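## Task

Move the foam block into the bin marked T3 so that no part of it sticks out past the bin's rim. The robot must not tip over or be left leaning, or the task fails. The block has to stay in the bin without the robot holding it there.

## Robot and tools

ROBOT. A simulated Hello Robot Stretch 4 with one arm. It has an omni-wheel base, a lift that rides up a mast, an arm that telescopes forward, a three-joint wrist (yaw, pitch, roll) and a two-finger gripper. It is about 1.6 m tall, and its base rim is within 0.23 m of the base origin. Loose objects may occasionally get nudged by something other than the robot.

FRAMES. Base frame: origin on the floor below the base centre, x forward, y left, z up. hand_pose is reported in this frame and marks the point midway between the fingers, 0.015 m behind the tips. With all wrist joints at 0 its axes line up with the base frame. The printed hand position may be slightly wrong. The odometry frame is the base frame as it was at the scene's start.

execute_actions. Argument "actions": a list holding one action, or an empty list to just read state and images. An action may contain "base", "joints", or both, optionally with "pace" and "contact_limits"; alternatively it contains only {"end_of_arm": "enable_torque"}, which re-powers any wrist or gripper motor that switched off. All motions in an action begin together.
- "base": exactly one key, always an offset from where the base last reported itself. translate_m: drive straight, metres, forward positive, -2 to 2. strafe_m: slide sideways, metres, left positive, -2 to 2. rotate_rad: turn in place, radians, counter-clockwise (left) positive, -3.2 to 3.2.
- "joints": absolute targets by name, any subset. lift_m 0 to 1.2 m; arm_m 0 to 0.55 m extension; wrist_yaw_rad -1.134 to 4.276 (0 forward, positive left, 3.14 stowed back, above 3.4 the arm may obstruct); wrist_pitch_rad -1.117 to 4.259 (0 level, 1.57 pointing down); wrist_roll_rad -1.117 to 4.259 (0 = fingers level, positive turns clockwise seen from behind); gripper_m 0 to 0.08 m finger gap. Done tolerances: ±0.004 for lift and arm, ±0.02 for yaw and roll, ±0.05 for pitch, ±0.002 for gripper. Joint targets outside their range get clipped and reported; any other bad value or unknown key rejects the call with no motion.
- "pace": "slow", "default", "fast" or "max" (base speed up to 0.1/0.3/0.4/0.6 m/s, turning 1/2/3/4 rad/s). With lift above 0.2 the base is slowed further, to 0.3 m/s and 1 rad/s at full height.
- "contact_limits": only key arm_m, 0 (softest) to 0.75 (firmest), default 0.5; the arm stops when it pushes harder.
- "cameras": list from head_camera, head_left_camera, head_right_camera, wrist_camera, all; omitted/null/["all"] gives all, [] gives none.
One action runs at most 15 s. Parts you leave out of an action may keep driving toward an earlier target without the status showing it. If a result reports a stop, the rest of the calls in that reply are skipped.

wait: "seconds" 0 to 10; nothing new is commanded and the same state and images come back. zoom_image: "camera" plus "region" [x0, y0, x1, y1] in pixels from the top-left of that camera's latest full image, no larger than 504 by 504. finished_scene: "scene" is the number of the current scene; it ends it permanently and reports success. A reply with no tool call ends everything.

CAMERAS. head_camera (420x560) sits atop the mast looking forward and down; turn the base to look around. head_left_camera and head_right_camera are fisheyes beside it (420x672), angled more steeply and showing the base and arm. wrist_camera (616x392) looks along the fingers, tips near the image bottom. Calibration (intrinsics and T_world_to_cam from base frame) is given per camera and is slightly inaccurate; arm-mounted pose errors grow with extension.

RESULTS. base_status and joint_status per motion: "done"; "off_target" (stopped short, may still push); "contact_stop_at_<key>" (blocked, that part goes slack: a slack lift can sag under load, slack wheels can roll); "limit_stop_at_<name>"; "time_out"; "torque_fault" (a wrist or gripper motor maxed out and went limp; send enable_torque). "limit_stop_at_tilt" means leaning past 6 degrees: lift, arm and wheels go slack until it rights. "limit_stop_at_own_body" is a self-collision block, likely when pitch is below -0.2 with roll below -0.4 or above 4; move away from the body. on_its_own lists uncommanded behaviour, and "held at" gives a held target, not the position. lidar_m: 12 distances in 30-degree sectors, first straight ahead, counter-clockwise (4th left, 7th behind, 10th right); "-" means nothing seen or closer than 0.25 m; it misses clear objects and thin legs and sees table tops. wrist_depth_mm: 7x7 grid of median depths 100 to 2000 mm, from top left. base_odometry counts wheel turns; if turned_by_wheels and turned_by_imu differ by more than about 0.1 rad, heading has drifted by that gap. base_tilt in degrees (forward, right positive) has a fixed offset up to 1.5. motor_effort is percent of maximum with the action's peak in brackets; wheel positive means turning right.

GRIPPING. Command a gap smaller than the object to grasp; once the fingers touch, they aim only slightly past contact. Holding something reads "off_target" and the gripper effort moves off 0; a thin or light grip may still read "done". If gripper effort stays beyond roughly 50 the motor faults and may drop the object.

CAUTIONS. To unfold the wrist at the start, send lift_m 0.4 with wrist_yaw_rad 0 together. Do not drive or turn carrying over 1 kg with arm_m above 0.2, especially fast. Avoid steady pushes or pulls, especially with the gripper high or a high contact limit, and avoid pressing the gripper into things with base or arm moves. Over about 2.7 kg in a level gripper faults the wrist. Avoid drops, slams and hard hits. While you think, the robot holds its last command but the world keeps moving, and a base offset counts from the last reported position.

Each tool is called after "Emit:" as name([rows], argument=value, ...), one row to a line, values as JSON.

## Session

Emit:
execute_actions(actions=[])

Scene clock: 0.00 s.
base_odometry: x=+0.000 y=+0.000 heading=+0.000 (m, m, rad; odometry frame)
turned_by_wheels: +0.000 (rad since the last result)
turned_by_imu: +0.000 (rad since the last result)
base_tilt: forward=+0.6 right=-0.8 (deg)
lidar_m: 0.90 1.42 1.44 1.08 0.88 0.87 1.02 1.47 1.45 0.97 0.80 0.76
base_status: not commanded
joint_positions: lift_m=+0.264 arm_m=+0.000 wrist_yaw_rad=+3.212 wrist_pitch_rad=+0.021 wrist_roll_rad=-0.012 gripper_m=+0.040
joint_status: not commanded
motor_effort: lift_m=+20 arm_m=-1 wrist_yaw_rad=-1 wrist_pitch_rad=-6 wrist_roll_rad=-1 gripper_m=-2 wheel_0=+1 wheel_1=+0 wheel_2=+1 (%)
hand_pose: x=-0.0471 y=+0.0723 z=+0.4382 quat_wxyz=(-0.035, -0.010, -0.007, +0.999) (m; base frame)
wrist_depth_mm: - 140 139 1336 1060 891 768 / - - 138 1336 1060 891 778 / - 106 137 1205 1060 878 768 / - 119 138 1229 1060 891 768 / 190 - 1708 1308 1060 878 768 / 208 1808 1576 1281 1008 904 768 / 209 1255 106 1138 126 - 750
pictures: head_camera, head_left_camera, head_right_camera, wrist_camera
Images, in order (width x height): head_camera 420x560, head_left_camera 420x672, head_right_camera 420x672, wrist_camera 616x392.

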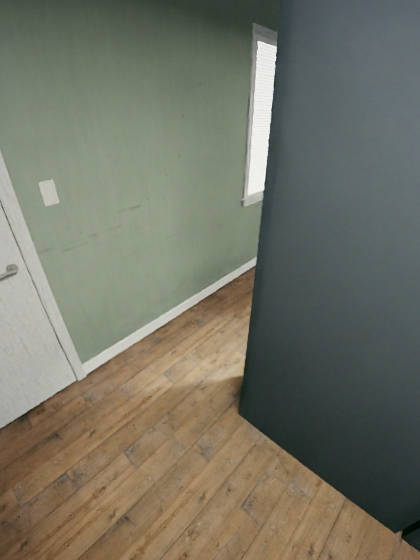

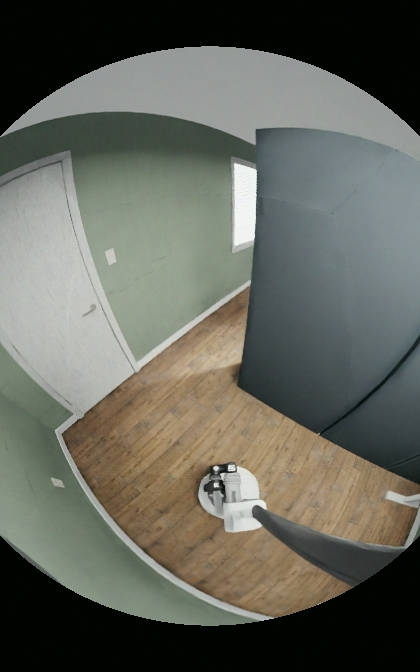

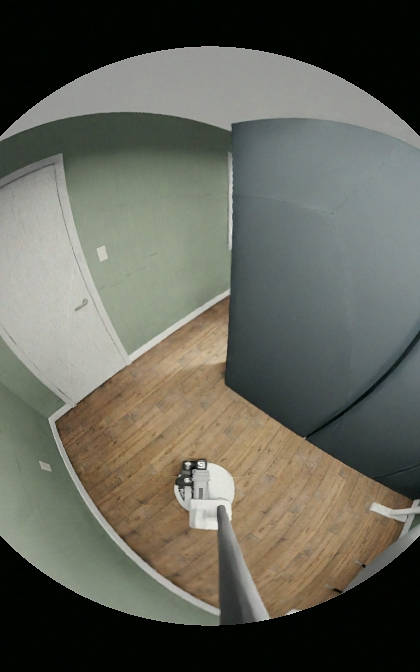

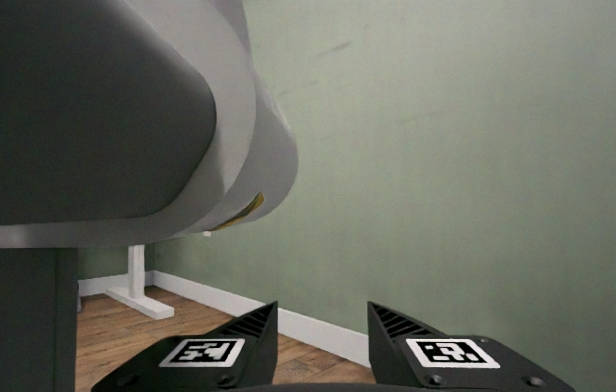

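Emit:
execute_actions([
  {"base":{"rotate_rad":-1.6},"pace":"fast"},
], cameras=["head_camera","head_left_camera"])

Emit:
execute_actions([
  {"base":{"rotate_rad":-1.6},"pace":"fast"},
], cameras=["head_camera","head_left_camera"])

Scene clock: 3.87 s.
base_odometry: x=+0.000 y=+0.000 heading=-1.600 (m, m, rad; odometry frame)
turned_by_wheels: -1.600 (rad since the last result)
turned_by_imu: -1.583 (rad since the last result)
base_tilt: forward=+0.6 right=-0.8 (deg)
lidar_m: 1.02 0.78 0.78 0.88 1.46 1.43 1.07 0.85 0.84 0.98 1.45 1.42
base_status: done
joint_positions: lift_m=+0.264 arm_m=+0.000 wrist_yaw_rad=+3.212 wrist_pitch_rad=+0.021 wrist_roll_rad=-0.012 gripper_m=+0.040
joint_status: not commanded
motor_effort: lift_m=+20(20) arm_m=-1(1) wrist_yaw_rad=+0(1) wrist_pitch_rad=-9(8) wrist_roll_rad=-2(1) gripper_m=+0(1) wheel_0=+1(7) wheel_1=+0(10) wheel_2=+0(9) (%)
hand_pose: x=-0.0471 y=+0.0723 z=+0.4382 quat_wxyz=(-0.035, -0.010, -0.007, +0.999) (m; base frame)
wrist_depth_mm: - 140 139 1499 1661 1397 1229 / - - 138 1464 1661 1430 1205 / - 106 137 1464 1661 1397 1205 / - 119 138 1464 1661 1397 1205 / 191 946 1160 1430 1618 1397 1205 / 208 991 1138 1397 1537 1397 1205 / 209 917 106 1118 126 - 1138
pictures: head_camera, head_left_camera
Images, in order (width x height): head_camera 420x560, head_left_camera 420x672.

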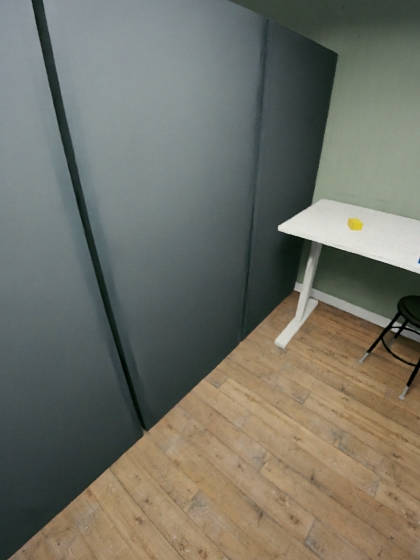

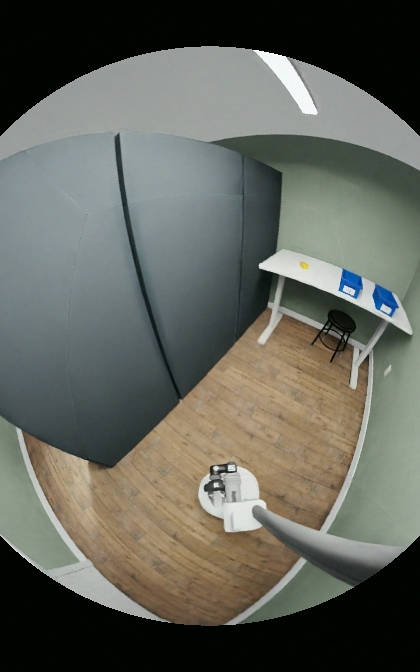

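Scene clock: 5.60 s.
base_odometry: x=+0.000 y=+0.000 heading=+3.083 (m, m, rad; odometry frame)
turned_by_wheels: -1.600 (rad since the last result)
turned_by_imu: -1.583 (rad since the last result)
base_tilt: forward=+0.7 right=-0.9 (deg)
lidar_m: 0.94 1.47 1.45 1.02 0.81 0.78 0.89 1.43 1.43 1.13 0.83 0.84
base_status: done
joint_positions: lift_m=+0.264 arm_m=+0.000 wrist_yaw_rad=+3.212 wrist_pitch_rad=+0.021 wrist_roll_rad=-0.012 gripper_m=+0.040
joint_status: not commanded
motor_effort: lift_m=+20(20) arm_m=-1(1) wrist_yaw_rad=-1(0) wrist_pitch_rad=-8(8) wrist_roll_rad=-2(2) gripper_m=+0(0) wheel_0=+0(9) wheel_1=-2(10) wheel_2=-3(7) (%)
hand_pose: x=-0.0471 y=+0.0723 z=+0.4382 quat_wxyz=(-0.035, -0.010, -0.007, +0.999) (m; base frame)
wrist_depth_mm: - 140 139 - 946 809 699 / - - 138 - 931 809 699 / - 106 137 1042 931 798 707 / - 119 138 - 931 798 691 / 190 1464 1808 - 931 798 699 / 208 1499 1708 1537 891 798 699 / 208 1255 106 1138 126 - 683
pictures: head_camera, head_left_camera
Images, in order (width x height): head_camera 420x560, head_left_camera 420x672.

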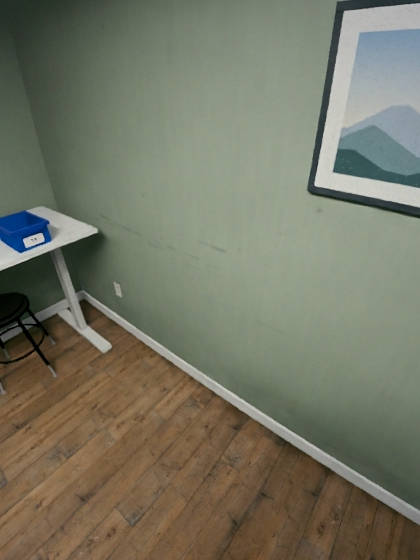

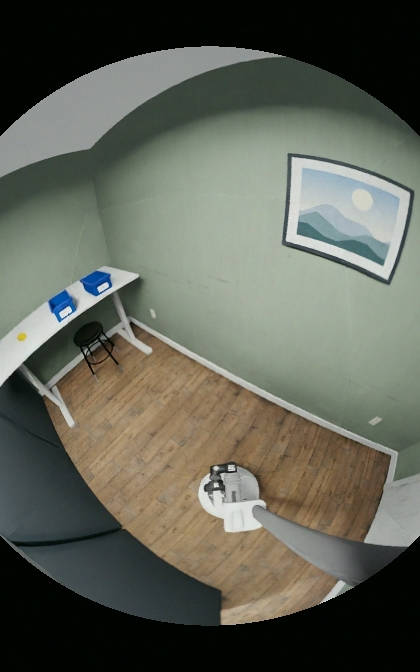

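Emit:
execute_actions([
  {"base":{"rotate_rad":0.72},"joints":{"lift_m":0.45},"pace":"fast"},
], cameras=["head_camera","head_left_camera"])

Scene clock: 16.87 s.
base_odometry: x=+0.000 y=+0.000 heading=-2.480 (m, m, rad; odometry frame)
turned_by_wheels: +0.720 (rad since the last result)
turned_by_imu: +0.712 (rad since the last result)
base_tilt: forward=+0.7 right=-0.8 (deg)
lidar_m: 1.42 1.44 0.89 0.79 0.78 1.66 1.44 1.45 0.98 0.85 0.86 1.06
base_status: done
joint_positions: lift_m=+0.450 arm_m=+0.000 wrist_yaw_rad=+3.212 wrist_pitch_rad=+0.021 wrist_roll_rad=-0.012 gripper_m=+0.040
joint_status: all done
motor_effort: lift_m=+22(26) arm_m=-1(1) wrist_yaw_rad=-1(0) wrist_pitch_rad=-6(7) wrist_roll_rad=-2(1) gripper_m=+0(1) wheel_0=-1(7) wheel_1=+0(8) wheel_2=+1(8) (%)
hand_pose: x=-0.0471 y=+0.0723 z=+0.6237 quat_wxyz=(-0.035, -0.010, -0.007, +0.999) (m; base frame)
wrist_depth_mm: - 141 140 1576 1661 1661 1708 / - - 138 1576 1618 1708 1708 / - 106 138 1537 1618 1661 1708 / - 119 138 1537 1661 1708 1708 / 190 1499 1537 1537 1618 1661 1756 / 208 1499 1499 1576 1618 1661 1708 / 209 1464 106 1537 126 - 1537
pictures: head_camera, head_left_camera
Images, in order (width x height): head_camera 420x560, head_left_camera 420x672.

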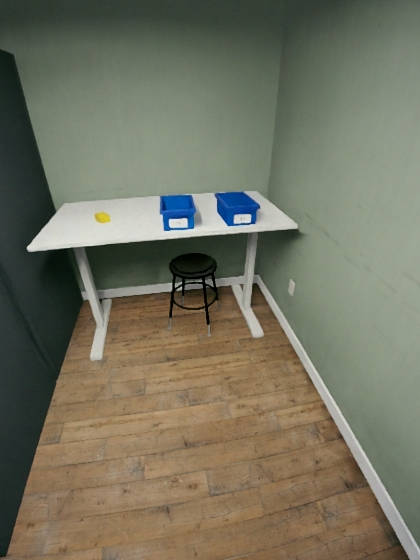

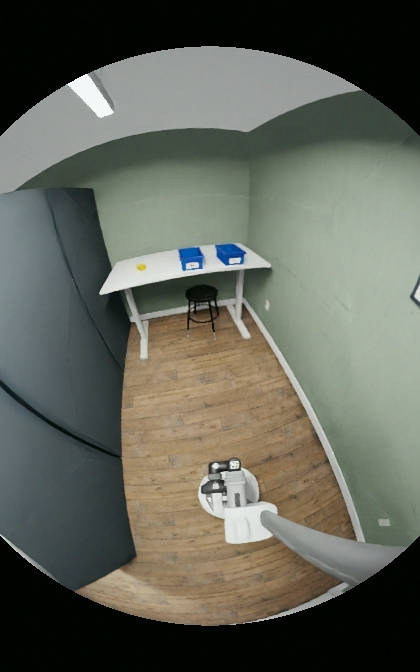

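Emit:
execute_actions([
  {"base":{"rotate_rad":0.19},"joints":{"lift_m":1.05,"wrist_yaw_rad":0,"gripper_m":0.08}},
], cameras=[])

Emit:
execute_actions([
  {"base":{"translate_m":0.75},"joints":{"wrist_pitch_rad":1.0},"pace":"fast"},
])

Scene clock: 31.00 s.
base_odometry: x=+0.000 y=+0.000 heading=-2.291 (m, m, rad; odometry frame)
turned_by_wheels: +0.190 (rad since the last result)
turned_by_imu: +0.187 (rad since the last result)
base_tilt: forward=+0.7 right=-0.9 (deg)
lidar_m: 1.43 1.15 0.82 0.77 0.84 1.54 1.43 1.26 0.93 0.82 0.91 1.28
base_status: done
joint_positions: lift_m=+1.050 arm_m=+0.000 wrist_yaw_rad=+0.000 wrist_pitch_rad=+0.021 wrist_roll_rad=-0.012 gripper_m=+0.080
joint_status: all done
motor_effort: lift_m=+22(22) arm_m=-1(1) wrist_yaw_rad=-1(3) wrist_pitch_rad=-9(7) wrist_roll_rad=-2(3) gripper_m=+1(5) wheel_0=-2(5) wheel_1=-2(7) wheel_2=-2(6) (%)
hand_pose: x=+0.3838 y=-0.0874 z=+1.2236 quat_wxyz=(+1.000, -0.006, +0.010, +0.000) (m; base frame)
wrist_depth_mm: 1336 - - - - 1708 1138 / 1281 - - - - 1756 1138 / 1255 1863 - - - 1708 1182 / 1255 1863 - - - 1756 1160 / 1255 1708 - - 1921 1661 1160 / 1255 1464 1308 1281 1281 1397 1160 / 1160 - 143 - - 111 -
pictures: none
No camera images: the call's "cameras" was empty. Leave "cameras" out to get every camera's image.

Scene clock: 34.67 s.
base_odometry: x=-0.494 y=-0.564 heading=-2.290 (m, m, rad; odometry frame)
turned_by_wheels: +0.000 (rad since the last result)
turned_by_imu: +0.002 (rad since the last result)
base_tilt: forward=+0.7 right=-0.8 (deg)
lidar_m: 0.68 0.73 0.83 0.77 0.82 1.19 2.20 1.27 0.91 0.87 0.91 0.71
base_status: done
joint_positions: lift_m=+1.050 arm_m=+0.000 wrist_yaw_rad=+0.000 wrist_pitch_rad=+1.001 wrist_roll_rad=-0.012 gripper_m=+0.080
joint_status: all done
motor_effort: lift_m=+22(22) arm_m=-1(1) wrist_yaw_rad=-1(2) wrist_pitch_rad=-3(5) wrist_roll_rad=-1(1) gripper_m=+3(0) wheel_0=+2(6) wheel_1=+2(6) wheel_2=+0(11) (%)
hand_pose: x=+0.2859 y=-0.0874 z=+1.0490 quat_wxyz=(+0.877, -0.006, +0.480, +0.003) (m; base frame)
wrist_depth_mm: 500 496 500 1060 1281 1308 917 / 1098 1499 1499 1008 1008 1499 1160 / 1229 1537 1576 1537 1537 1430 1182 / 1255 1430 1464 1430 1430 1366 1182 / 1229 1308 1308 1308 1281 1281 1205 / 1160 1205 1205 1182 1205 1182 1118 / 1160 - 143 1118 1098 111 -
pictures: head_camera, head_left_camera, head_right_camera, wrist_camera
camera_calibration (this result's frames):
wrist_camera: T_world_to_cam=[[0.00668289, -0.999819, -0.0178154, -0.0641347], [-0.829149, 0.00441869, -0.55901, 0.882872], [0.558988, 0.0185074, -0.828969, 0.864079], [0, 0, 0, 1]] pos_world=[0.249451, -0.0840161, 1.20869]
Images, in order (width x height): head_camera 420x560, head_left_camera 420x672, head_right_camera 420x672, wrist_camera 616x392.

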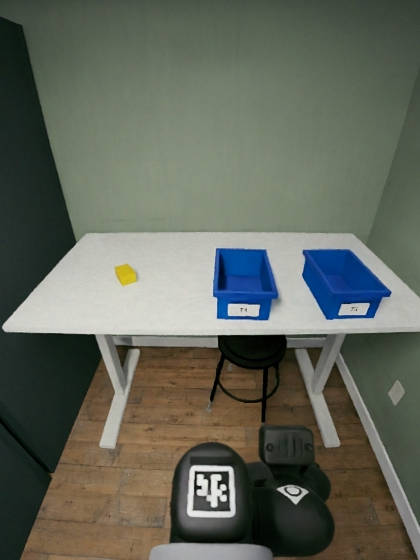

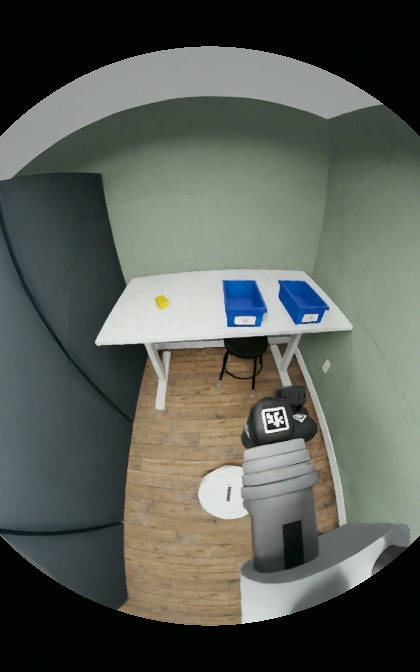

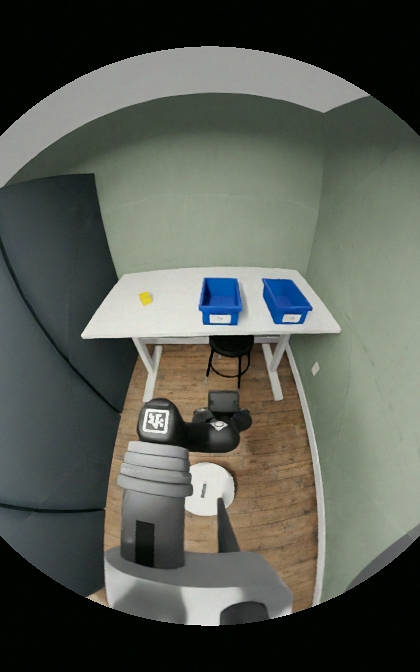

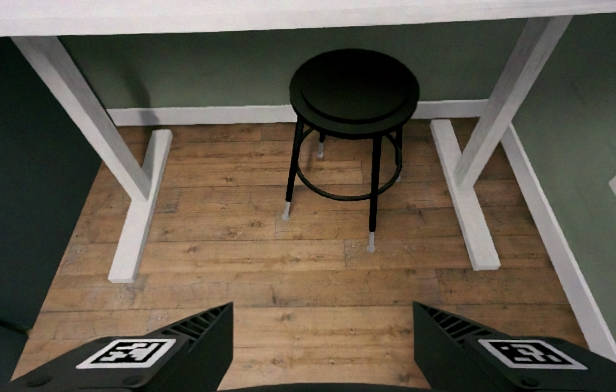

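Emit:
zoom_image(camera="head_camera", region=[200,240,400,330])

Emit:
zoom_image(camera="head_camera", region=[90,250,170,300])

Region (200, 240, 400, 330) of head_camera's 420x560 image, scaled by 2.520, with more detail than that image has; it fills the top 227 rows of this view, and the rest is white.

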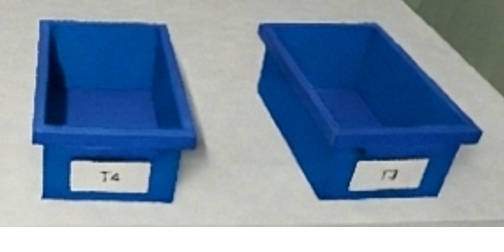

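Region (90, 250, 170, 300) of head_camera's 420x560 image, scaled by 6.300, with more detail than that image has; it fills the top 315 rows of this view, and the rest is white.

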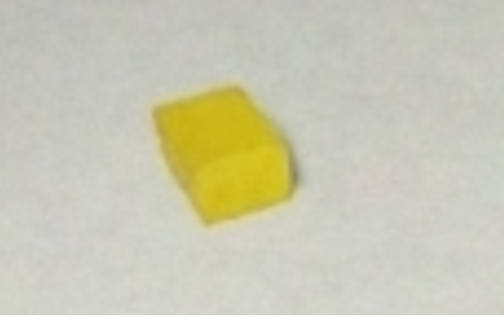

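Emit:
execute_actions([
  {"base":{"strafe_m":0.445},"joints":{"lift_m":1.2,"wrist_pitch_rad":1.57},"pace":"fast"},
], cameras=[])

Emit:
execute_actions([
  {"base":{"translate_m":0.3},"joints":{"arm_m":0.45}},
])

Scene clock: 45.93 s.
base_odometry: x=-0.160 y=-0.857 heading=-2.290 (m, m, rad; odometry frame)
turned_by_wheels: +0.000 (rad since the last result)
turned_by_imu: +0.000 (rad since the last result)
base_tilt: forward=+0.6 right=-0.8 (deg)
lidar_m: 0.68 0.50 0.37 0.32 0.35 0.53 2.23 1.88 1.38 1.30 1.04 0.70
base_status: done
joint_positions: lift_m=+1.199 arm_m=+0.000 wrist_yaw_rad=+0.000 wrist_pitch_rad=+1.570 wrist_roll_rad=-0.012 gripper_m=+0.080
joint_status: all done
motor_effort: lift_m=+22(26) arm_m=-1(1) wrist_yaw_rad=-1(1) wrist_pitch_rad=+0(3) wrist_roll_rad=-2(2) gripper_m=+1(3) wheel_0=-1(11) wheel_1=-1(9) wheel_2=+0(1) (%)
hand_pose: x=+0.1713 y=-0.0874 z=+1.1647 quat_wxyz=(+0.707, -0.004, +0.707, +0.004) (m; base frame)
wrist_depth_mm: 640 946 1336 1308 1281 1308 1281 / 634 931 1336 1281 1308 1281 1281 / 627 917 1308 1308 1281 1281 1281 / 627 904 1308 1281 1281 1255 1255 / 621 917 1308 1078 1281 1281 1255 / 621 904 1078 1060 1255 1255 1255 / 574 - 143 1098 1255 111 -
pictures: none
No camera images: the call's "cameras" was empty. Leave "cameras" out to get every camera's image.

Scene clock: 48.40 s.
base_odometry: x=-0.357 y=-1.083 heading=-2.290 (m, m, rad; odometry frame)
turned_by_wheels: +0.000 (rad since the last result)
turned_by_imu: +0.001 (rad since the last result)
base_tilt: forward=+0.7 right=-0.8 (deg)
lidar_m: 0.38 0.40 0.34 0.34 0.36 0.51 2.51 1.89 1.38 1.30 0.57 0.41
base_status: done
joint_positions: lift_m=+1.199 arm_m=+0.449 wrist_yaw_rad=+0.000 wrist_pitch_rad=+1.570 wrist_roll_rad=-0.013 gripper_m=+0.080
joint_status: all done
motor_effort: lift_m=+22(22) arm_m=+6(6) wrist_yaw_rad=-1(1) wrist_pitch_rad=+1(2) wrist_roll_rad=-2(2) gripper_m=+3(2) wheel_0=+3(5) wheel_1=+2(7) wheel_2=+0(12) (%)
hand_pose: x=+0.6201 y=-0.0874 z=+1.1647 quat_wxyz=(+0.707, -0.005, +0.707, +0.005) (m; base frame)
wrist_depth_mm: 375 375 373 368 368 366 366 / 373 373 370 368 366 364 359 / 370 370 368 322 366 362 359 / 370 370 364 319 362 359 357 / 368 366 364 362 359 357 353 / 364 364 362 357 357 355 355 / 364 - 143 355 355 111 -
pictures: head_camera, head_left_camera, head_right_camera, wrist_camera
camera_calibration (this result's frames):
wrist_camera: T_world_to_cam=[[-0.00372164, -0.999821, -0.018563, -0.0569949], [-0.999691, 0.00417633, -0.0245162, 0.707909], [0.0245894, 0.018466, -0.999527, 1.30318], [0, 0, 0, 1]] pos_world=[0.675434, -0.0840055, 1.31886]
Images, in order (width x height): head_camera 420x560, head_left_camera 420x672, head_right_camera 420x672, wrist_camera 616x392.

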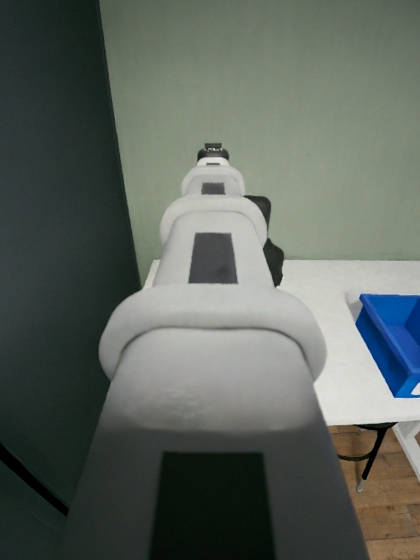

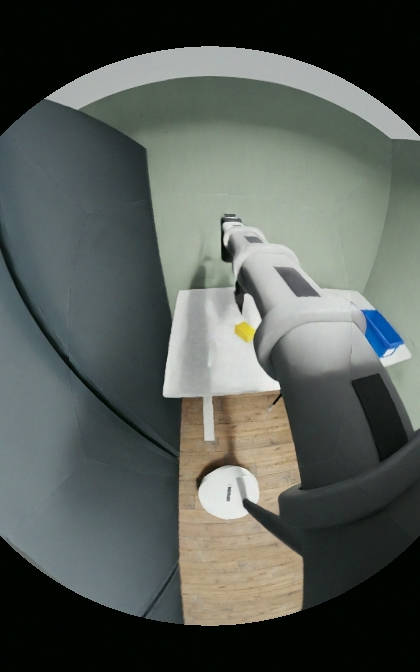

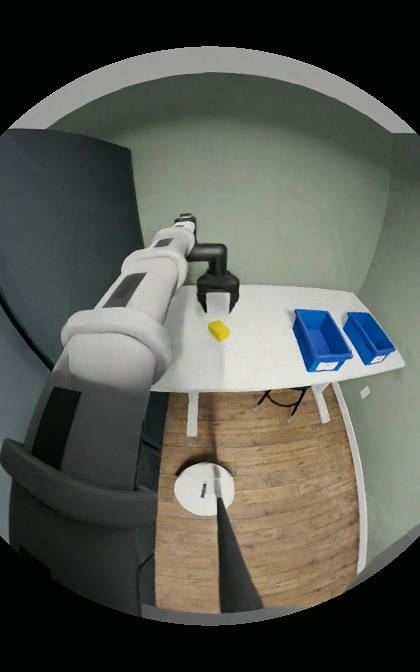

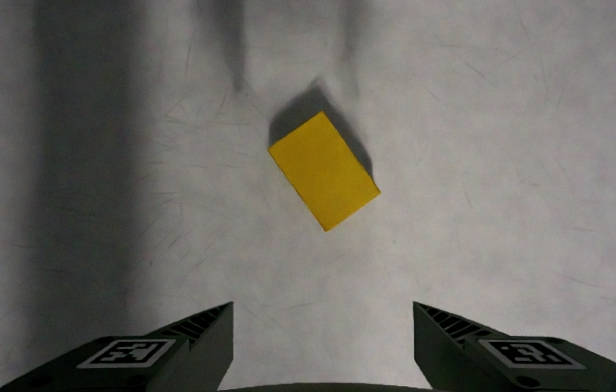

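Emit:
execute_actions([
  {"joints":{"arm_m":0.533,"wrist_roll_rad":-0.6,"lift_m":1.1}},
], cameras=["head_right_camera","wrist_camera"])

Scene clock: 59.20 s.
base_odometry: x=-0.357 y=-1.083 heading=-2.290 (m, m, rad; odometry frame)
turned_by_wheels: +0.000 (rad since the last result)
turned_by_imu: +0.000 (rad since the last result)
base_tilt: forward=+0.7 right=-0.9 (deg)
lidar_m: 0.38 0.40 0.34 0.33 0.38 0.53 2.52 1.91 1.36 1.33 0.58 0.41
base_status: not commanded
joint_positions: lift_m=+1.100 arm_m=+0.532 wrist_yaw_rad=+0.000 wrist_pitch_rad=+1.570 wrist_roll_rad=-0.599 gripper_m=+0.080
joint_status: all done
motor_effort: lift_m=+18(20) arm_m=+6(6) wrist_yaw_rad=-1(1) wrist_pitch_rad=-2(2) wrist_roll_rad=-4(9) gripper_m=+4(0) wheel_0=+3(3) wheel_1=+2(2) wheel_2=+0(0) (%)
hand_pose: x=+0.7030 y=-0.0874 z=+1.0657 quat_wxyz=(+0.676, -0.209, +0.675, +0.209) (m; base frame)
wrist_depth_mm: 272 271 271 268 267 266 265 / 271 270 268 267 266 265 265 / 270 270 267 266 265 263 263 / 268 267 266 264 264 263 262 / 265 266 264 219 263 262 260 / 263 264 263 218 217 259 259 / 264 - 143 216 215 111 -
pictures: head_right_camera, wrist_camera
camera_calibration (this result's frames):
wrist_camera: T_world_to_cam=[[0.550423, -0.834688, -0.0181862, -0.434051], [-0.834823, -0.549985, -0.0242156, 0.623696], [0.0102103, 0.0285111, -0.999541, 1.21326], [0, 0, 0, 1]] pos_world=[0.7472, -0.0538654, 1.21991]
Images, in order (width x height): head_right_camera 420x672, wrist_camera 616x392.

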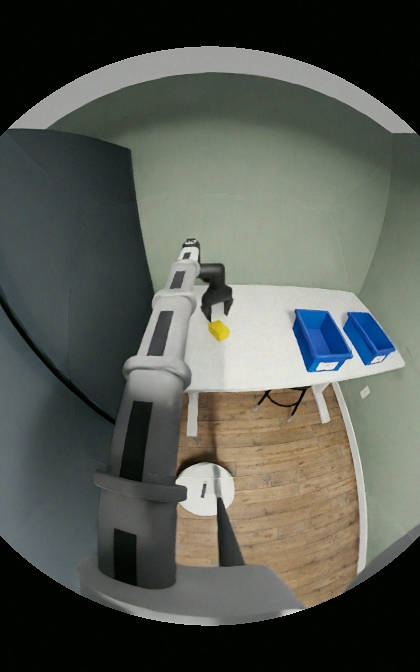

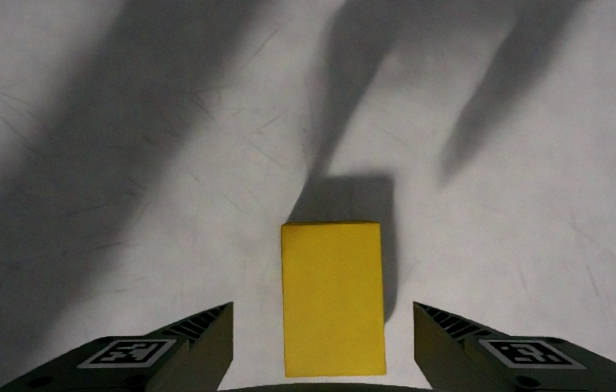

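Emit:
execute_actions([
  {"base":{"strafe_m":-0.006},"joints":{"arm_m":0.537,"lift_m":1.055}},
], cameras=["wrist_camera"])

Emit:
execute_actions([
  {"joints":{"lift_m":1.017},"pace":"slow"},
], cameras=["wrist_camera","head_right_camera"])

Scene clock: 66.60 s.
base_odometry: x=-0.362 y=-1.079 heading=-2.290 (m, m, rad; odometry frame)
turned_by_wheels: +0.000 (rad since the last result)
turned_by_imu: +0.000 (rad since the last result)
base_tilt: forward=+0.7 right=-0.9 (deg)
lidar_m: 0.37 0.42 0.37 0.33 0.34 0.54 1.55 1.88 1.38 1.31 0.60 0.40
base_status: done
joint_positions: lift_m=+1.055 arm_m=+0.536 wrist_yaw_rad=+0.000 wrist_pitch_rad=+1.570 wrist_roll_rad=-0.599 gripper_m=+0.080
joint_status: all done
motor_effort: lift_m=+18(15) arm_m=+6(6) wrist_yaw_rad=-1(1) wrist_pitch_rad=-1(2) wrist_roll_rad=-3(3) gripper_m=+3(0) wheel_0=-2(11) wheel_1=+2(5) wheel_2=+0(1) (%)
hand_pose: x=+0.7070 y=-0.0874 z=+1.0207 quat_wxyz=(+0.676, -0.209, +0.675, +0.209) (m; base frame)
wrist_depth_mm: 226 224 224 224 223 222 221 / 225 224 224 223 221 220 220 / 224 223 222 221 220 220 219 / 224 221 221 220 220 220 217 / 221 220 220 174 217 218 216 / 220 220 219 173 173 216 215 / 219 - 143 173 172 111 -
pictures: wrist_camera
camera_calibration (this result's frames):
wrist_camera: T_world_to_cam=[[0.550343, -0.83474, -0.0181998, -0.437014], [-0.834876, -0.549906, -0.0241949, 0.625981], [0.0101883, 0.0285101, -0.999542, 1.16826], [0, 0, 0, 1]] pos_world=[0.751221, -0.0538696, 1.17492]
Images, in order (width x height): wrist_camera 616x392.

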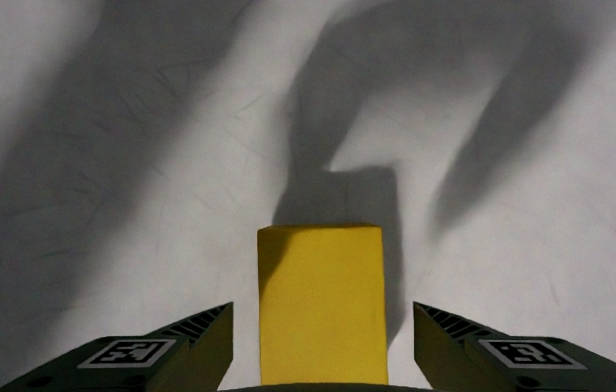

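Scene clock: 67.77 s.
base_odometry: x=-0.362 y=-1.079 heading=-2.290 (m, m, rad; odometry frame)
turned_by_wheels: +0.000 (rad since the last result)
turned_by_imu: +0.000 (rad since the last result)
base_tilt: forward=+0.7 right=-0.7 (deg)
lidar_m: 0.38 0.42 0.33 0.34 0.36 0.52 1.57 1.89 1.38 1.32 0.57 0.41
base_status: not commanded
joint_positions: lift_m=+1.017 arm_m=+0.536 wrist_yaw_rad=+0.000 wrist_pitch_rad=+1.570 wrist_roll_rad=-0.599 gripper_m=+0.080
joint_status: all done
motor_effort: lift_m=+17(19) arm_m=+6(6) wrist_yaw_rad=+0(0) wrist_pitch_rad=-1(1) wrist_roll_rad=-4(3) gripper_m=+3(0) wheel_0=-2(2) wheel_1=+2(2) wheel_2=+0(0) (%)
hand_pose: x=+0.7070 y=-0.0874 z=+0.9828 quat_wxyz=(+0.676, -0.209, +0.675, +0.209) (m; base frame)
wrist_depth_mm: 187 187 186 185 185 183 183 / 186 185 185 185 183 183 182 / 186 185 184 184 182 182 181 / 184 184 183 182 181 181 180 / 183 183 182 137 145 180 180 / 182 182 149 136 136 179 178 / 182 - 136 136 135 111 -
pictures: head_right_camera, wrist_camera
camera_calibration (this result's frames):
wrist_camera: T_world_to_cam=[[0.550343, -0.83474, -0.0181998, -0.437705], [-0.834877, -0.549905, -0.0241949, 0.625063], [0.0101883, 0.0285101, -0.999542, 1.1303], [0, 0, 0, 1]] pos_world=[0.751222, -0.0538697, 1.13694]
Images, in order (width x height): head_right_camera 420x672, wrist_camera 616x392.

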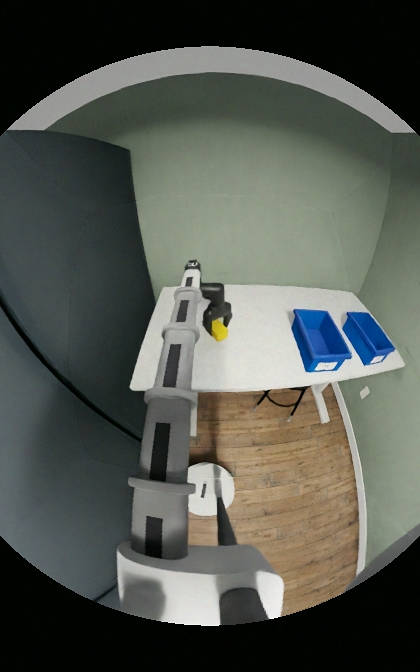

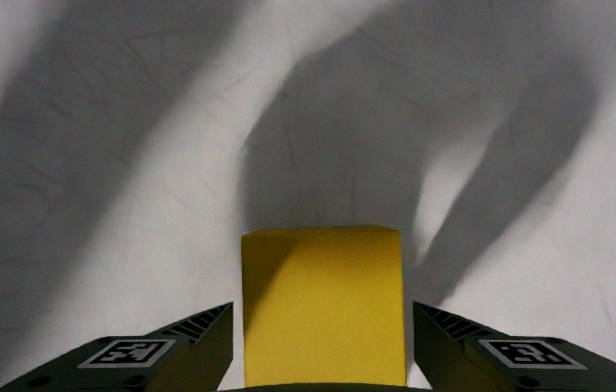

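Emit:
execute_actions([
  {"joints":{"gripper_m":0.045}},
], cameras=[])

Emit:
execute_actions([
  {"joints":{"lift_m":1.2}},
])

Scene clock: 72.33 s.
base_odometry: x=-0.362 y=-1.079 heading=-2.290 (m, m, rad; odometry frame)
turned_by_wheels: +0.000 (rad since the last result)
turned_by_imu: +0.000 (rad since the last result)
base_tilt: forward=+0.6 right=-0.9 (deg)
lidar_m: 0.38 0.44 0.36 0.33 0.35 0.52 1.53 1.87 1.38 1.32 0.55 0.41
base_status: not commanded
joint_positions: lift_m=+1.017 arm_m=+0.536 wrist_yaw_rad=+0.000 wrist_pitch_rad=+1.570 wrist_roll_rad=-0.599 gripper_m=+0.058
joint_status: gripper_m off_target (ended at +0.058, target +0.045)
on_its_own: gripper_m is held at +0.053, not at your +0.045, by its contact guard: the fingers met something
motor_effort: lift_m=+17(17) arm_m=+6(6) wrist_yaw_rad=+1(1) wrist_pitch_rad=-2(1) wrist_roll_rad=-3(4) gripper_m=-34(31) wheel_0=-2(2) wheel_1=+2(2) wheel_2=+0(0) (%)
hand_pose: x=+0.7070 y=-0.0874 z=+0.9828 quat_wxyz=(+0.676, -0.209, +0.675, +0.209) (m; base frame)
wrist_depth_mm: 187 186 186 186 184 184 183 / 187 186 185 184 184 183 182 / 186 185 184 183 183 182 182 / 184 183 183 182 182 181 180 / 183 183 181 137 146 180 180 / 182 181 181 136 136 179 179 / 182 110 119 136 135 - -
pictures: none
No camera images: the call's "cameras" was empty. Leave "cameras" out to get every camera's image.

Scene clock: 74.17 s.
base_odometry: x=-0.362 y=-1.079 heading=-2.290 (m, m, rad; odometry frame)
turned_by_wheels: +0.000 (rad since the last result)
turned_by_imu: +0.000 (rad since the last result)
base_tilt: forward=+0.6 right=-0.8 (deg)
lidar_m: 0.38 0.41 0.36 0.33 0.36 0.52 1.52 1.91 1.37 1.30 0.59 0.42
base_status: not commanded
joint_positions: lift_m=+1.199 arm_m=+0.536 wrist_yaw_rad=+0.000 wrist_pitch_rad=+1.570 wrist_roll_rad=-0.599 gripper_m=+0.058
joint_status: all done
on_its_own: gripper_m is held at +0.053, not at your +0.045, by its contact guard: the fingers met something
motor_effort: lift_m=+22(27) arm_m=+6(6) wrist_yaw_rad=+0(1) wrist_pitch_rad=+0(1) wrist_roll_rad=-3(4) gripper_m=-36(35) wheel_0=-2(2) wheel_1=+2(2) wheel_2=+0(0) (%)
hand_pose: x=+0.7070 y=-0.0874 z=+1.1646 quat_wxyz=(+0.676, -0.209, +0.675, +0.209) (m; base frame)
wrist_depth_mm: 375 373 370 366 368 364 366 / 370 370 368 368 366 364 364 / 368 368 366 364 364 364 362 / 368 366 364 362 359 359 357 / 364 366 364 137 146 355 357 / 364 364 359 136 136 355 355 / 362 110 119 135 135 - 353
pictures: head_camera, head_left_camera, head_right_camera, wrist_camera
camera_calibration (this result's frames):
wrist_camera: T_world_to_cam=[[0.55038, -0.834716, -0.0181998, -0.43442], [-0.834852, -0.549942, -0.0241948, 0.629443], [0.0101869, 0.0285105, -0.999542, 1.31206], [0, 0, 0, 1]] pos_world=[0.751222, -0.0538677, 1.31879]
Images, in order (width x height): head_camera 420x560, head_left_camera 420x672, head_right_camera 420x672, wrist_camera 616x392.

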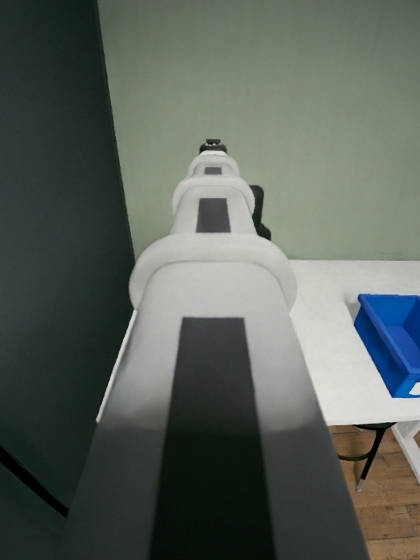

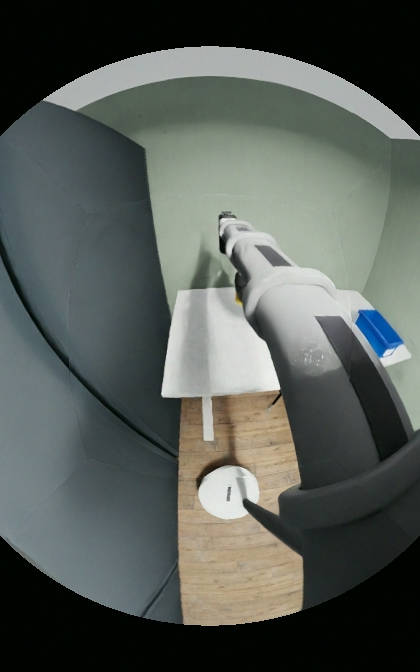

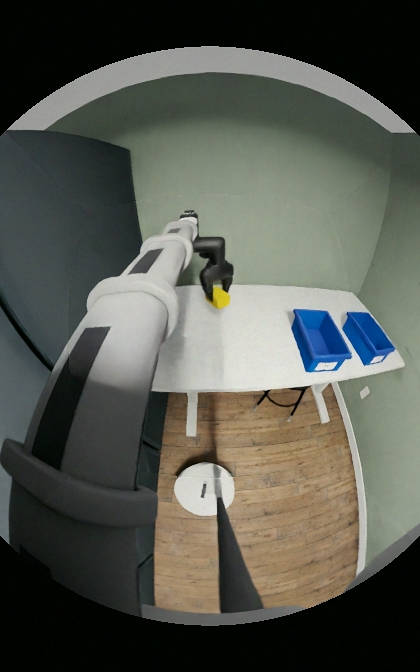

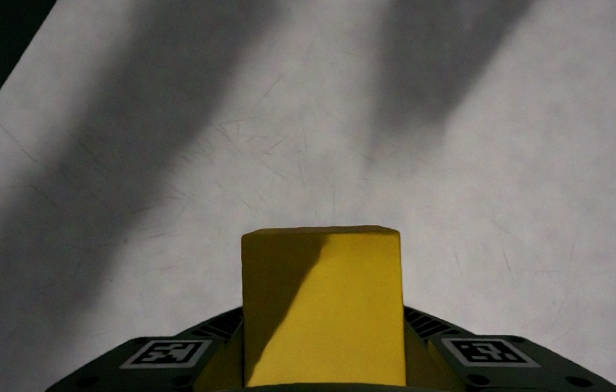

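Emit:
execute_actions([
  {"base":{"strafe_m":-0.80},"joints":{"arm_m":0.40,"wrist_roll_rad":0}},
])

Scene clock: 88.17 s.
base_odometry: x=-0.964 y=-0.552 heading=-2.290 (m, m, rad; odometry frame)
turned_by_wheels: +0.000 (rad since the last result)
turned_by_imu: -0.001 (rad since the last result)
base_tilt: forward=+0.7 right=-0.7 (deg)
lidar_m: 0.40 0.42 0.59 1.15 1.20 1.68 2.53 0.73 0.53 0.51 0.54 0.42
base_status: done
joint_positions: lift_m=+1.199 arm_m=+0.401 wrist_yaw_rad=+0.000 wrist_pitch_rad=+1.570 wrist_roll_rad=-0.001 gripper_m=+0.058
joint_status: all done
on_its_own: gripper_m is held at +0.053, not at your +0.045, by its contact guard: the fingers met something
motor_effort: lift_m=+22(22) arm_m=-6(6) wrist_yaw_rad=-1(1) wrist_pitch_rad=+0(1) wrist_roll_rad=+0(6) gripper_m=-35(34) wheel_0=-1(10) wheel_1=-1(9) wheel_2=+0(0) (%)
hand_pose: x=+0.5720 y=-0.0874 z=+1.1646 quat_wxyz=(+0.707, +0.000, +0.707, +0.000) (m; base frame)
wrist_depth_mm: 377 375 373 257 253 364 364 / 373 373 283 324 325 362 359 / 347 368 315 362 359 276 359 / 347 368 297 362 355 283 357 / 347 366 247 137 146 270 355 / 349 364 243 136 136 276 353 / 342 110 119 135 135 - 353
pictures: head_camera, head_left_camera, head_right_camera, wrist_camera
camera_calibration (this result's frames):
wrist_camera: T_world_to_cam=[[-0.016145, -0.999697, -0.018568, -0.0500514], [-0.99957, 0.016592, -0.0241779, 0.660491], [0.0244787, 0.0181697, -0.999535, 1.30435], [0, 0, 0, 1]] pos_world=[0.62747, -0.0846948, 1.31879]
Images, in order (width x height): head_camera 420x560, head_left_camera 420x672, head_right_camera 420x672, wrist_camera 616x392.

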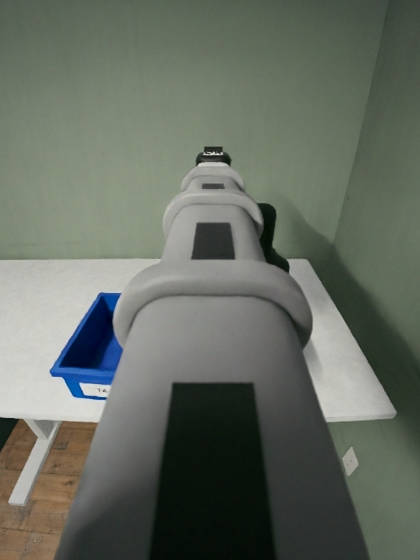

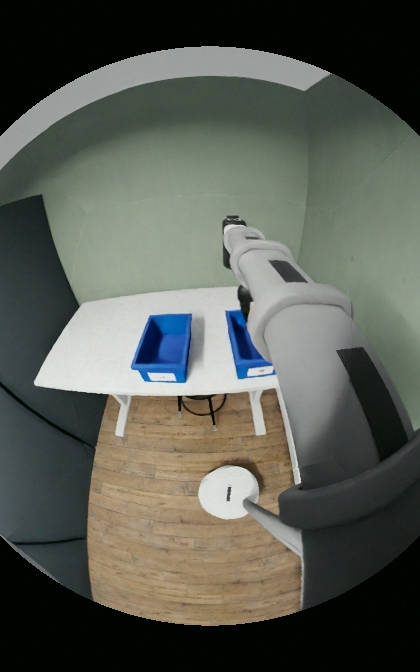

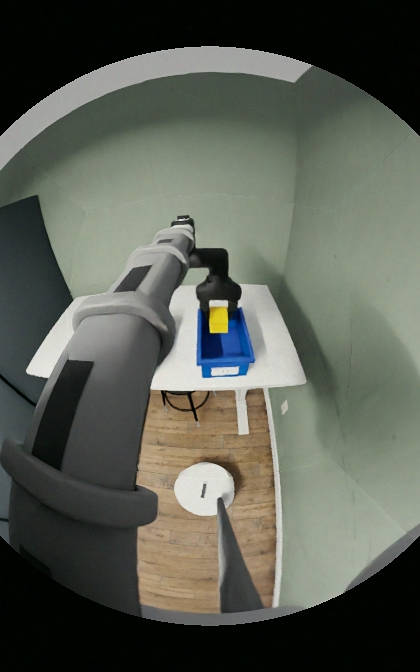

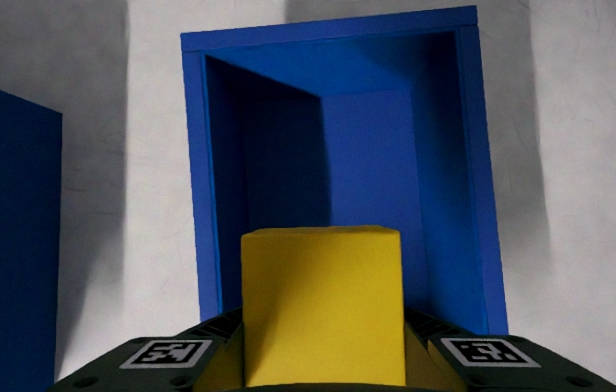

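Emit:
zoom_image(camera="head_right_camera", region=[180,340,270,400])

Emit:
execute_actions([
  {"base":{"strafe_m":-0.018},"joints":{"arm_m":0.41,"lift_m":1.12}},
], cameras=["wrist_camera","head_right_camera"])

Region (180, 340, 270, 400) of head_right_camera's 420x672 image, scaled by 5.600, with more detail than that image has.

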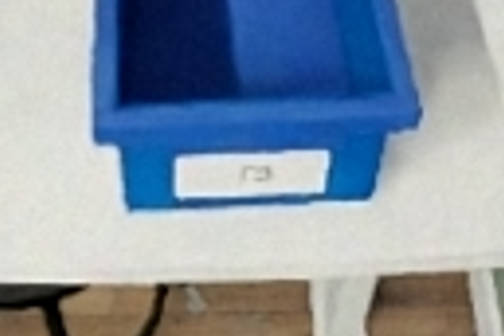

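Scene clock: 93.97 s.
base_odometry: x=-0.977 y=-0.540 heading=-2.290 (m, m, rad; odometry frame)
turned_by_wheels: +0.000 (rad since the last result)
turned_by_imu: +0.000 (rad since the last result)
base_tilt: forward=+0.7 right=-0.8 (deg)
lidar_m: 0.40 0.42 0.59 1.17 1.24 1.74 2.07 0.74 0.54 0.50 0.53 0.42
base_status: done
joint_positions: lift_m=+1.120 arm_m=+0.409 wrist_yaw_rad=+0.000 wrist_pitch_rad=+1.570 wrist_roll_rad=-0.001 gripper_m=+0.058
joint_status: all done
on_its_own: gripper_m is held at +0.053, not at your +0.045, by its contact guard: the fingers met something
motor_effort: lift_m=+18(23) arm_m=+6(6) wrist_yaw_rad=+0(0) wrist_pitch_rad=+0(0) wrist_roll_rad=+0(0) gripper_m=-35(34) wheel_0=+1(8) wheel_1=+0(8) wheel_2=+0(0) (%)
hand_pose: x=+0.5800 y=-0.0874 z=+1.0857 quat_wxyz=(+0.707, +0.000, +0.707, +0.000) (m; base frame)
wrist_depth_mm: 294 179 204 211 220 171 285 / 293 182 278 285 282 174 283 / 291 177 285 283 283 178 282 / 290 172 283 281 281 182 278 / 289 180 254 137 145 188 279 / 286 176 221 136 136 191 277 / 286 110 119 135 135 - 276
pictures: head_right_camera, wrist_camera
camera_calibration (this result's frames):
wrist_camera: T_world_to_cam=[[-0.0160584, -0.999699, -0.0185676, -0.0514391], [-0.999572, 0.0165051, -0.0241558, 0.666478], [0.024455, 0.0181718, -0.999536, 1.22531], [0, 0, 0, 1]] pos_world=[0.635401, -0.0846899, 1.23989]
Images, in order (width x height): head_right_camera 420x672, wrist_camera 616x392.

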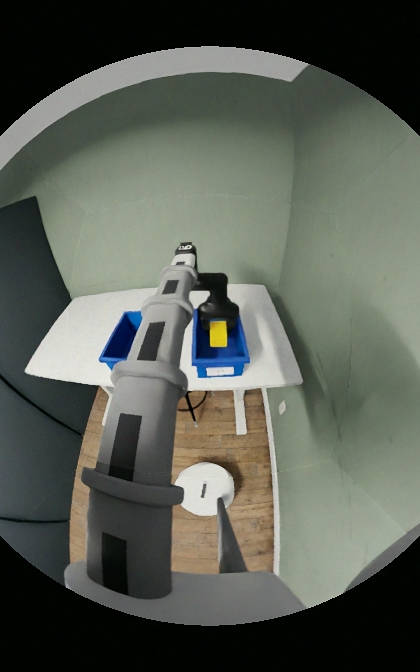

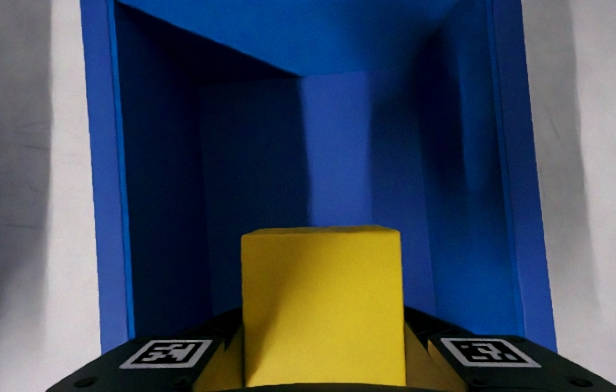

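Emit:
execute_actions([
  {"joints":{"lift_m":1.03},"pace":"slow","contact_limits":{}},
], cameras=["wrist_camera","head_right_camera"])

action 0: "contact_limits" must be an object like {"arm_m": 0.15}; or leave it out

Emit:
execute_actions([
  {"joints":{"lift_m":1.03},"pace":"slow"},
], cameras=["wrist_camera","head_right_camera"])

Scene clock: 102.10 s.
base_odometry: x=-0.977 y=-0.540 heading=-2.290 (m, m, rad; odometry frame)
turned_by_wheels: +0.000 (rad since the last result)
turned_by_imu: +0.000 (rad since the last result)
base_tilt: forward=+0.6 right=-0.9 (deg)
lidar_m: 0.40 0.42 0.58 1.16 1.20 1.70 2.06 0.71 0.53 0.48 0.52 0.38
base_status: not commanded
joint_positions: lift_m=+1.030 arm_m=+0.409 wrist_yaw_rad=+0.000 wrist_pitch_rad=+1.570 wrist_roll_rad=-0.001 gripper_m=+0.058
joint_status: all done
on_its_own: gripper_m is held at +0.053, not at your +0.045, by its contact guard: the fingers met something
motor_effort: lift_m=+18(19) arm_m=+6(6) wrist_yaw_rad=+0(0) wrist_pitch_rad=-2(2) wrist_roll_rad=+0(0) gripper_m=-34(35) wheel_0=+1(1) wheel_1=+0(0) wheel_2=+0(0) (%)
hand_pose: x=+0.5800 y=-0.0874 z=+0.9957 quat_wxyz=(+0.707, +0.000, +0.707, +0.000) (m; base frame)
wrist_depth_mm: 125 178 196 196 195 169 127 / 122 182 196 195 194 173 129 / 120 177 195 194 193 177 131 / 118 173 194 193 192 182 133 / 116 168 192 137 145 187 136 / 114 165 191 136 136 189 139 / 111 110 119 136 135 - -
pictures: head_right_camera, wrist_camera
camera_calibration (this result's frames):
wrist_camera: T_world_to_cam=[[-0.0160595, -0.999699, -0.0185676, -0.053109], [-0.999572, 0.0165061, -0.0241558, 0.664305], [0.024455, 0.0181718, -0.999536, 1.13538], [0, 0, 0, 1]] pos_world=[0.635402, -0.08469, 1.14992]
Images, in order (width x height): head_right_camera 420x672, wrist_camera 616x392.

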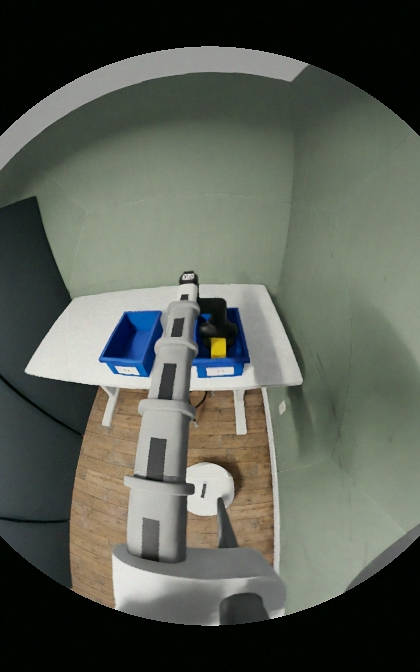

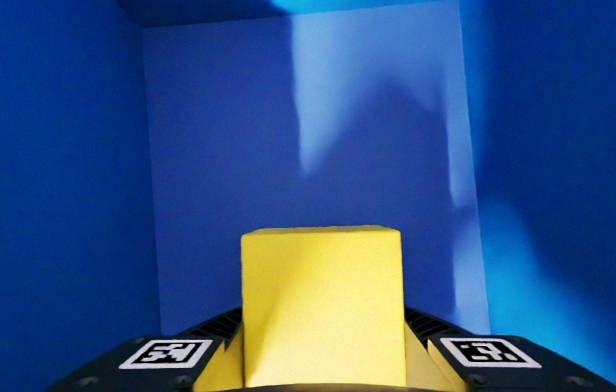

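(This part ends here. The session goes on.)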